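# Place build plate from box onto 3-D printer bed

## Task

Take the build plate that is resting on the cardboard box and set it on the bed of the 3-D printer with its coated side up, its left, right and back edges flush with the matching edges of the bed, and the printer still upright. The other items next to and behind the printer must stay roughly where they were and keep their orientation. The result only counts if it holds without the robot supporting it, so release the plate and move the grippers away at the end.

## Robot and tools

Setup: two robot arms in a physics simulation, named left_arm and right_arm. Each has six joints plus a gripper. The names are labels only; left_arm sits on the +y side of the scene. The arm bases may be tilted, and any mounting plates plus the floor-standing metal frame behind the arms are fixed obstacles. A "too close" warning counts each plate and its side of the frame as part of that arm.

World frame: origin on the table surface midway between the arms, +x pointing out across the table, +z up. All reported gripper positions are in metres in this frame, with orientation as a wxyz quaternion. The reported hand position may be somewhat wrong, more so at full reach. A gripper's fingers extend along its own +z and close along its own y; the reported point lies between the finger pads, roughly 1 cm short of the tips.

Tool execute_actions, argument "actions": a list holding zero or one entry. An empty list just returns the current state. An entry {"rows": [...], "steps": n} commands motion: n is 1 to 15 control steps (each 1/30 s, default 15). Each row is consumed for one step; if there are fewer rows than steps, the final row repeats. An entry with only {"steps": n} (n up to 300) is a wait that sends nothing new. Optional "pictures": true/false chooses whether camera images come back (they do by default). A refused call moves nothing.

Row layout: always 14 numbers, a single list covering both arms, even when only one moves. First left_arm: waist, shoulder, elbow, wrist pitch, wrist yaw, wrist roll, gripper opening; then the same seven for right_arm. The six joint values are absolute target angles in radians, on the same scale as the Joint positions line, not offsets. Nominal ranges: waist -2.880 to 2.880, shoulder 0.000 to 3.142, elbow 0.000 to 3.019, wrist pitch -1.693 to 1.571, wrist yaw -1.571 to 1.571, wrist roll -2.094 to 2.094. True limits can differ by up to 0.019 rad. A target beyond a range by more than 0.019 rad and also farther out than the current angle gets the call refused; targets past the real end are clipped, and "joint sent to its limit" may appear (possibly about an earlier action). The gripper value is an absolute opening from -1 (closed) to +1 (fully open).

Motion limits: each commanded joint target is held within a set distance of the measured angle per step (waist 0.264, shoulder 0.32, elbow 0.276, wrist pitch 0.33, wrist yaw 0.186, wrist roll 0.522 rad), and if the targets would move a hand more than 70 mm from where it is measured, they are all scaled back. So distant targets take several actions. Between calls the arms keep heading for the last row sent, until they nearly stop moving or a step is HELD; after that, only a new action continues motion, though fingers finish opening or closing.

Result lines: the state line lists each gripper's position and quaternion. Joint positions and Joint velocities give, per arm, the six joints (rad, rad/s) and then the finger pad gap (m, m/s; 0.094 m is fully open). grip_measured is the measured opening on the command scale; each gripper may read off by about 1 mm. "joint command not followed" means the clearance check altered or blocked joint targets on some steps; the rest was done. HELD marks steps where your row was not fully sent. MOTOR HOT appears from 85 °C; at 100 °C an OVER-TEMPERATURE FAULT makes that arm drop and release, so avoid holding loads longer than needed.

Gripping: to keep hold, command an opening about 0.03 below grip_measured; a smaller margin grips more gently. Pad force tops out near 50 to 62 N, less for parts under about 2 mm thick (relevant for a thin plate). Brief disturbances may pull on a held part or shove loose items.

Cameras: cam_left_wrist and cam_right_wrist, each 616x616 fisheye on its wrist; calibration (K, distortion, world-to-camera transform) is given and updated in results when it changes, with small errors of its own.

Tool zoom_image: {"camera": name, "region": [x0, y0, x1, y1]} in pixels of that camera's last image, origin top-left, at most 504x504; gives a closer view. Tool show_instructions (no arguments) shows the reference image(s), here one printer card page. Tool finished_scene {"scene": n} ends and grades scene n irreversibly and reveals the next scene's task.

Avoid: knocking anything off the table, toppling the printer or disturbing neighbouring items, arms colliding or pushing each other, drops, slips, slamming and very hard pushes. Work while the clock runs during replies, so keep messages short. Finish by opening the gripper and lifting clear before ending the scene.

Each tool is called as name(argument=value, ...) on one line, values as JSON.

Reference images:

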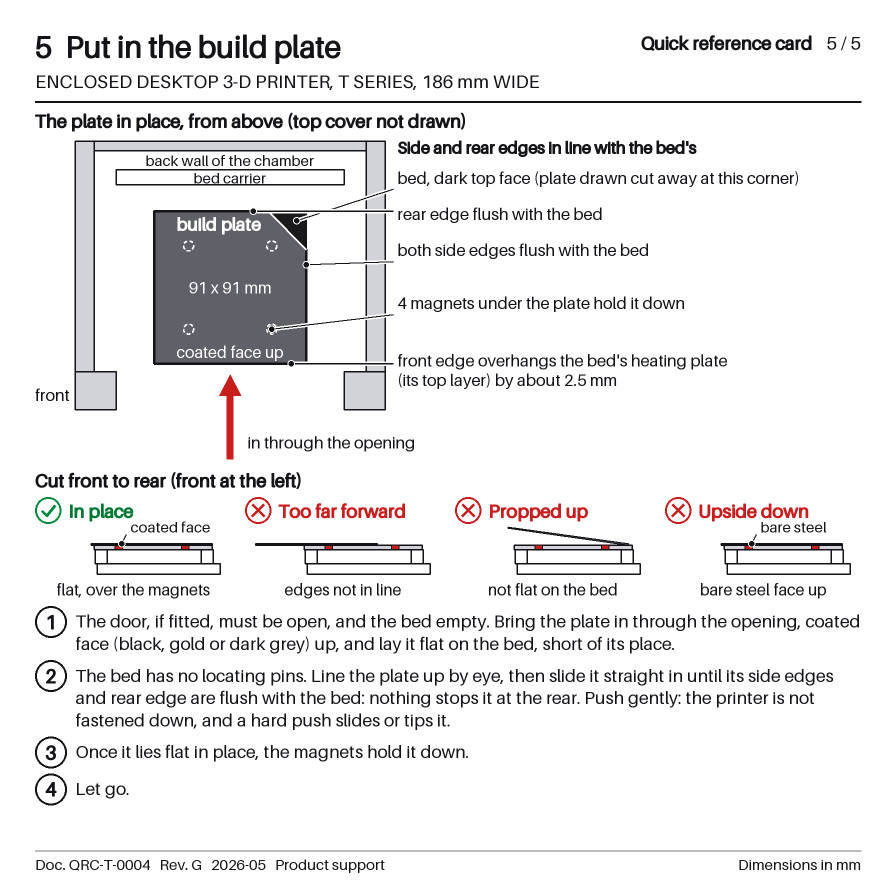

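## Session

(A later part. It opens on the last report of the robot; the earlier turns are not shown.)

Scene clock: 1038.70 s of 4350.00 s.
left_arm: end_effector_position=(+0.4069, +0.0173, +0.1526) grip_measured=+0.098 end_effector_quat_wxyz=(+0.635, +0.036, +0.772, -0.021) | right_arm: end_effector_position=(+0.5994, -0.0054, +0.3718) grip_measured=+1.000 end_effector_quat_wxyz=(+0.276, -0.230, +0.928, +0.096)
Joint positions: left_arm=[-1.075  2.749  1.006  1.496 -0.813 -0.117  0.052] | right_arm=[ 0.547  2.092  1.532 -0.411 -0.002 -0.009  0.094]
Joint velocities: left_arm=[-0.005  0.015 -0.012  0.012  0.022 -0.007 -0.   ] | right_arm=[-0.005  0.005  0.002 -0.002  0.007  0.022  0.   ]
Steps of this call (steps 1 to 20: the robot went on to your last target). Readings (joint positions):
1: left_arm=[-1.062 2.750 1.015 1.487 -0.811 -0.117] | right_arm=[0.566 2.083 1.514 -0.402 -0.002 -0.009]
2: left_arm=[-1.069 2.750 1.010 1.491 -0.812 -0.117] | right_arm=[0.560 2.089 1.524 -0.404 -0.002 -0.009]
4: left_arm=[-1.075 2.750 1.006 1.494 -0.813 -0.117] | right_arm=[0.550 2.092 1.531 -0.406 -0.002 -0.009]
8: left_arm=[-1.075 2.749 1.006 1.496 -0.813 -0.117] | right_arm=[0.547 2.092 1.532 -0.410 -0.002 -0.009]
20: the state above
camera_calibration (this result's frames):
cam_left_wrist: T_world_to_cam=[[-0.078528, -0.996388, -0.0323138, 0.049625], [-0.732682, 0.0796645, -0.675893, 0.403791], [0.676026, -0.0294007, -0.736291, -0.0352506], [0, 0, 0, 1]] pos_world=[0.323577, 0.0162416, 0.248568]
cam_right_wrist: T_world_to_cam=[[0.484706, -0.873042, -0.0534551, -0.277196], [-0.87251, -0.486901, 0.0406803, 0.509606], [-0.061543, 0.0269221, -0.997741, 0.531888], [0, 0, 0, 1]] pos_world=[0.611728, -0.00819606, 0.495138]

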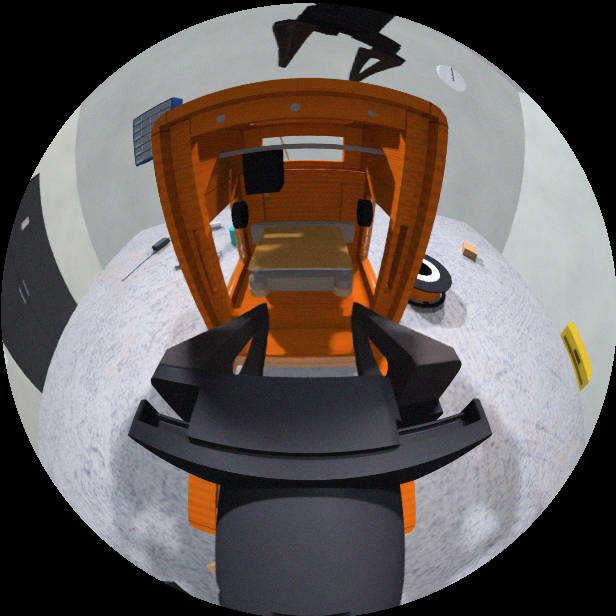

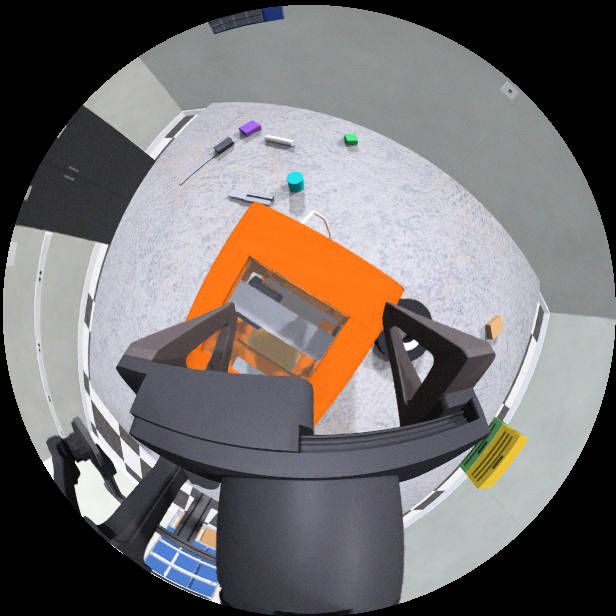

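execute_actions(actions=[{"rows": [[-1.077,2.742,1.005,1.512,-0.817,-0.12,0.1,0.552,2.108,1.607,-0.423,0,0,1],[-1.077,2.742,1.005,1.512,-0.817,-0.12,0.1,0.552,2.113,1.622,-0.43,0,0,1],[-1.077,2.742,1.005,1.512,-0.817,-0.12,0.1,0.552,2.12,1.637,-0.436,0,0,1],[-1.077,2.742,1.005,1.512,-0.817,-0.12,0.1,0.552,2.127,1.652,-0.443,0,0,1],[-1.077,2.742,1.005,1.512,-0.817,-0.12,0.1,0.552,2.134,1.667,-0.449,0,0,1],[-1.077,2.742,1.005,1.512,-0.817,-0.12,0.1,0.552,2.141,1.682,-0.456,0,0,1],[-1.077,2.742,1.005,1.512,-0.817,-0.12,0.1,0.552,2.148,1.697,-0.462,0,0,1],[-1.077,2.742,1.005,1.512,-0.817,-0.12,0.1,0.552,2.155,1.712,-0.469,0,0,1],[-1.077,2.742,1.005,1.512,-0.817,-0.12,0.1,0.552,2.162,1.727,-0.475,0,0,1],[-1.077,2.742,1.005,1.512,-0.817,-0.12,0.1,0.552,2.169,1.742,-0.482,0,0,1],[-1.077,2.742,1.005,1.512,-0.817,-0.12,0.1,0.552,2.176,1.757,-0.488,0,0,1],[-1.077,2.742,1.005,1.512,-0.817,-0.12,0.1,0.552,2.183,1.77,-0.495,0,0,1]], "steps": 15}], pictures=false)

execute_actions(actions=[{"steps": 12}])

zoom_image(camera="cam_right_wrist", region=[230,270,360,400])

Scene clock: 1058.57 s of 4350.00 s.
left_arm: end_effector_position=(+0.4069, +0.0173, +0.1526) grip_measured=+0.098 end_effector_quat_wxyz=(+0.635, +0.036, +0.772, -0.021) | right_arm: end_effector_position=(+0.6418, +0.0157, +0.3969) grip_measured=+1.000 end_effector_quat_wxyz=(+0.294, -0.228, +0.923, +0.100)
Joint positions: left_arm=[-1.075  2.749  1.006  1.496 -0.813 -0.117  0.052] | right_arm=[ 0.547  2.158  1.709 -0.483 -0.002 -0.009  0.094]
Joint velocities: left_arm=[ 0.005  0.005 -0.002  0.002 -0.007 -0.066 -0.001] | right_arm=[-0.005  0.015  0.076 -0.027  0.051  0.11   0.   ]
Steps of this call (steps 1 to 15: the robot went on to your last target; steps 16 to 90: nothing new was sent; then 16.37 s passed at rest; steps 91 to 105: all 15 steps of this action). Readings (joint positions):
91: left_arm=[-1.075 2.749 1.006 1.496 -0.813 -0.117] | right_arm=[0.547 2.092 1.532 -0.412 -0.002 -0.009]
92: left_arm=[-1.075 2.749 1.006 1.496 -0.813 -0.117] | right_arm=[0.547 2.092 1.536 -0.417 -0.002 -0.009]
94: left_arm=[-1.075 2.749 1.006 1.496 -0.813 -0.117] | right_arm=[0.547 2.098 1.553 -0.429 -0.002 -0.009]
98: left_arm=[-1.075 2.749 1.006 1.496 -0.813 -0.117] | right_arm=[0.547 2.123 1.618 -0.451 -0.002 -0.009]
105: the state above

Scene clock: 1058.97 s of 4350.00 s.
left_arm: end_effector_position=(+0.4069, +0.0173, +0.1526) grip_measured=+0.098 end_effector_quat_wxyz=(+0.635, +0.036, +0.772, -0.021) | right_arm: end_effector_position=(+0.6407, +0.0153, +0.3939) grip_measured=+1.000 end_effector_quat_wxyz=(+0.290, -0.228, +0.924, +0.099)
Joint positions: left_arm=[-1.075  2.749  1.006  1.496 -0.813 -0.117  0.052] | right_arm=[ 0.547  2.161  1.709 -0.489 -0.002 -0.009  0.094]
Joint velocities: left_arm=[-0.005 -0.005 -0.022  0.002  0.007 -0.037  0.   ] | right_arm=[-0.015 -0.024 -0.002  0.002  0.051  0.022  0.   ]
Steps of this call (steps 1 to 12: the robot went on to your last target). Readings (joint positions):
1: left_arm=[-1.075 2.749 1.006 1.496 -0.813 -0.117] | right_arm=[0.547 2.158 1.709 -0.484 -0.002 -0.009]
2: left_arm=[-1.075 2.749 1.006 1.496 -0.813 -0.117] | right_arm=[0.547 2.158 1.709 -0.485 -0.002 -0.009]
4: left_arm=[-1.075 2.749 1.006 1.496 -0.813 -0.117] | right_arm=[0.547 2.159 1.709 -0.488 -0.002 -0.009]
8: left_arm=[-1.075 2.749 1.006 1.496 -0.813 -0.117] | right_arm=[0.547 2.161 1.709 -0.489 -0.002 -0.009]
12: the state above
camera_calibration (this result's frames):
cam_left_wrist: T_world_to_cam=[[-0.078528, -0.996388, -0.0323138, 0.049625], [-0.732682, 0.0796645, -0.675893, 0.403791], [0.676026, -0.0294007, -0.736291, -0.0352506], [0, 0, 0, 1]] pos_world=[0.323577, 0.0162416, 0.248568]
cam_right_wrist: T_world_to_cam=[[0.484682, -0.873083, -0.0530025, -0.278078], [-0.87399, -0.485829, 0.0106037, 0.567589], [-0.0350081, 0.0411842, -0.998538, 0.538997], [0, 0, 0, 1]] pos_world=[0.649715, 0.0107674, 0.517452]

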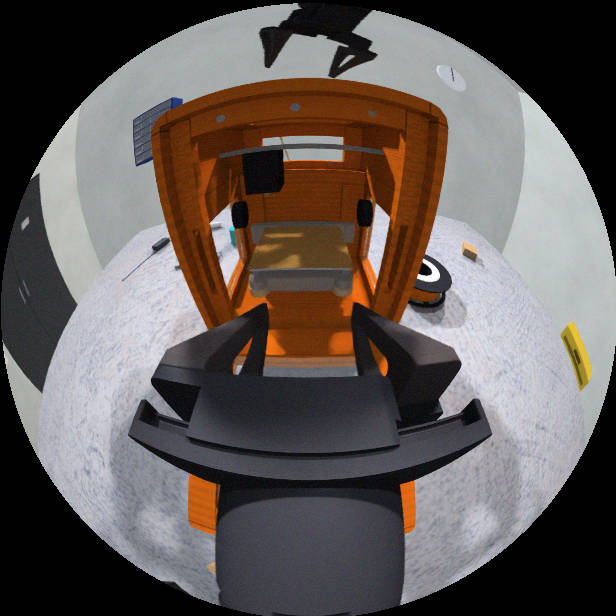

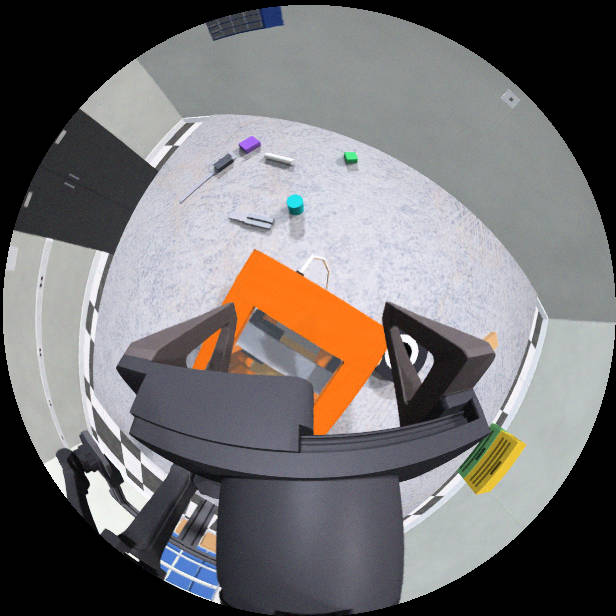

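Region (230, 270, 360, 400) of cam_right_wrist's 616x616 image, scaled by 3.877, with more detail than that image has.

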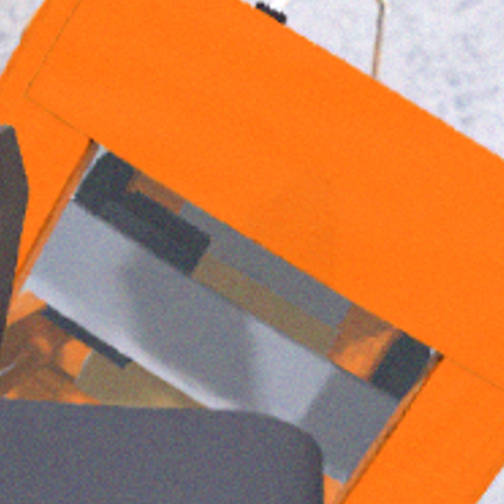

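execute_actions(actions=[{"rows": [[-1.082,2.735,0.99,1.514,-0.819,-0.12,0.1,0.53,2.15,1.72,-0.49,0,0,1],[-1.087,2.727,0.973,1.517,-0.821,-0.12,0.1,0.505,2.13,1.69,-0.49,0,0,1],[-1.092,2.719,0.956,1.52,-0.823,-0.12,0.1,0.48,2.11,1.665,-0.49,0,0,1],[-1.097,2.711,0.939,1.522,-0.825,-0.12,0.1,0.455,2.09,1.64,-0.49,0,0,1],[-1.102,2.703,0.922,1.525,-0.827,-0.12,0.1,0.43,2.07,1.615,-0.49,0,0,1],[-1.107,2.695,0.905,1.527,-0.829,-0.12,0.1,0.405,2.05,1.59,-0.49,0,0,1],[-1.112,2.687,0.888,1.53,-0.831,-0.12,0.1,0.38,2.03,1.565,-0.49,0,0,1],[-1.117,2.679,0.871,1.532,-0.833,-0.12,0.1,0.355,2.01,1.54,-0.49,0,0,1],[-1.122,2.671,0.854,1.535,-0.835,-0.12,0.1,0.33,1.99,1.515,-0.49,0,0,1],[-1.127,2.663,0.837,1.537,-0.837,-0.12,0.1,0.305,1.97,1.49,-0.49,0,0,1],[-1.132,2.655,0.82,1.54,-0.839,-0.12,0.1,0.28,1.95,1.465,-0.49,0,0,1],[-1.137,2.647,0.803,1.542,-0.841,-0.12,0.1,0.255,1.93,1.44,-0.49,0,0,1],[-1.142,2.639,0.786,1.545,-0.843,-0.12,0.1,0.23,1.91,1.415,-0.49,0,0,1],[-1.147,2.631,0.769,1.547,-0.845,-0.12,0.1,0.205,1.89,1.39,-0.49,0,0,1],[-1.15,2.622,0.752,1.55,-0.847,-0.12,0.1,0.18,1.87,1.37,-0.49,0,0,1]], "steps": 15}], pictures=false)

execute_actions(actions=[{"steps": 15}])

Scene clock: 1093.30 s of 4350.00 s.
left_arm: end_effector_position=(+0.3559, +0.0479, +0.1870) grip_measured=+0.098 end_effector_quat_wxyz=(+0.616, +0.071, +0.784, -0.005) | right_arm: end_effector_position=(+0.6244, -0.1926, +0.3604) grip_measured=+1.000 end_effector_quat_wxyz=(+0.234, -0.111, +0.965, +0.051)
Joint positions: left_arm=[-1.132  2.646  0.786  1.529 -0.841 -0.117  0.052] | right_arm=[ 0.287  2.027  1.45  -0.489 -0.002 -0.009  0.094]
Joint velocities: left_arm=[-0.161 -0.259 -0.476  0.071 -0.066 -0.037 -0.   ] | right_arm=[-0.855 -0.532 -0.657 -0.002 -0.051  0.095  0.   ]
Steps of this call (steps 1 to 15: the robot went on to your last target; steps 16 to 90: nothing new was sent; then 30.83 s passed at rest; steps 91 to 105: all 15 steps of this action). Readings (joint positions):
91: left_arm=[-1.075 2.749 1.005 1.496 -0.814 -0.117] | right_arm=[0.547 2.161 1.709 -0.489 -0.002 -0.009]
92: left_arm=[-1.075 2.747 1.000 1.497 -0.814 -0.117] | right_arm=[0.545 2.161 1.708 -0.489 -0.002 -0.009]
94: left_arm=[-1.076 2.738 0.977 1.500 -0.818 -0.117] | right_arm=[0.534 2.153 1.687 -0.489 -0.002 -0.009]
98: left_arm=[-1.088 2.705 0.903 1.511 -0.828 -0.117] | right_arm=[0.472 2.117 1.604 -0.489 -0.002 -0.009]
105: the state above

Scene clock: 1093.80 s of 4350.00 s.
left_arm: end_effector_position=(+0.3480, +0.0513, +0.1944) grip_measured=+0.098 end_effector_quat_wxyz=(+0.615, +0.077, +0.785, -0.005) | right_arm: end_effector_position=(+0.6169, -0.2747, +0.4140) grip_measured=+1.000 end_effector_quat_wxyz=(+0.262, -0.055, +0.963, +0.036)
Joint positions: left_arm=[-1.143  2.627  0.752  1.536 -0.844 -0.117  0.052] | right_arm=[ 0.175  1.881  1.364 -0.491  0.002 -0.009  0.094]
Joint velocities: left_arm=[ 0.015  0.005  0.002 -0.007 -0.007 -0.007 -0.   ] | right_arm=[ 0.122 -0.015 -0.002  0.002 -0.037 -0.022  0.   ]
Steps of this call (steps 1 to 15: the robot went on to your last target). Readings (joint positions):
1: left_arm=[-1.137 2.638 0.771 1.532 -0.843 -0.117] | right_arm=[0.258 2.008 1.426 -0.489 -0.002 -0.009]
2: left_arm=[-1.141 2.632 0.761 1.533 -0.843 -0.117] | right_arm=[0.229 1.989 1.404 -0.489 -0.002 -0.009]
4: left_arm=[-1.143 2.627 0.752 1.536 -0.844 -0.117] | right_arm=[0.178 1.949 1.372 -0.490 0.000 -0.009]
8: left_arm=[-1.143 2.627 0.752 1.536 -0.844 -0.117] | right_arm=[0.137 1.897 1.364 -0.491 0.002 -0.009]
15: the state above
camera_calibration (this result's frames):
cam_left_wrist: T_world_to_cam=[[-0.123971, -0.986795, -0.104242, 0.109521], [-0.756979, 0.161973, -0.633046, 0.382134], [0.641571, 0.000429536, -0.767063, 0.0528241], [0, 0, 0, 1]] pos_world=[0.268955, 0.0461566, 0.293845]
cam_right_wrist: T_world_to_cam=[[0.131093, -0.990424, -0.0433054, -0.336816], [-0.986122, -0.134764, 0.0969676, 0.535623], [-0.101875, 0.0299926, -0.994345, 0.60658], [0, 0, 0, 1]] pos_world=[0.634139, -0.279601, 0.536626]

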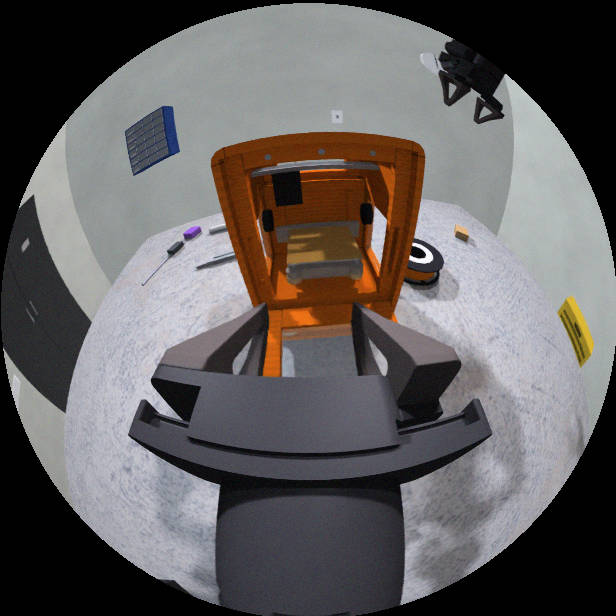

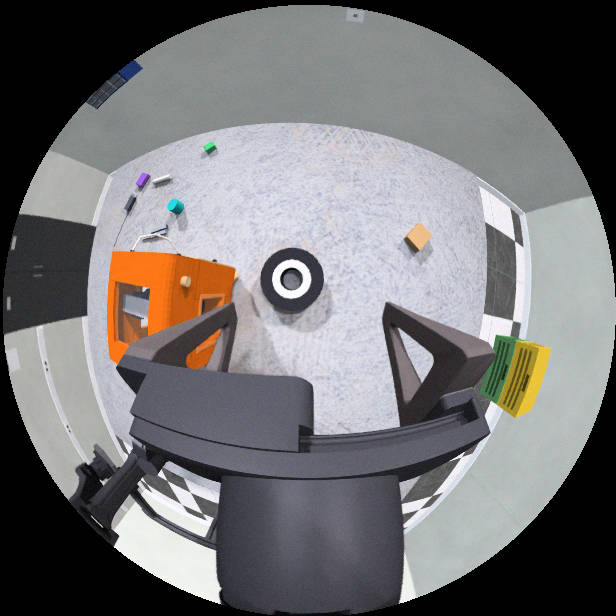

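finished_scene(scene=1)

The scene is finished: the task was done.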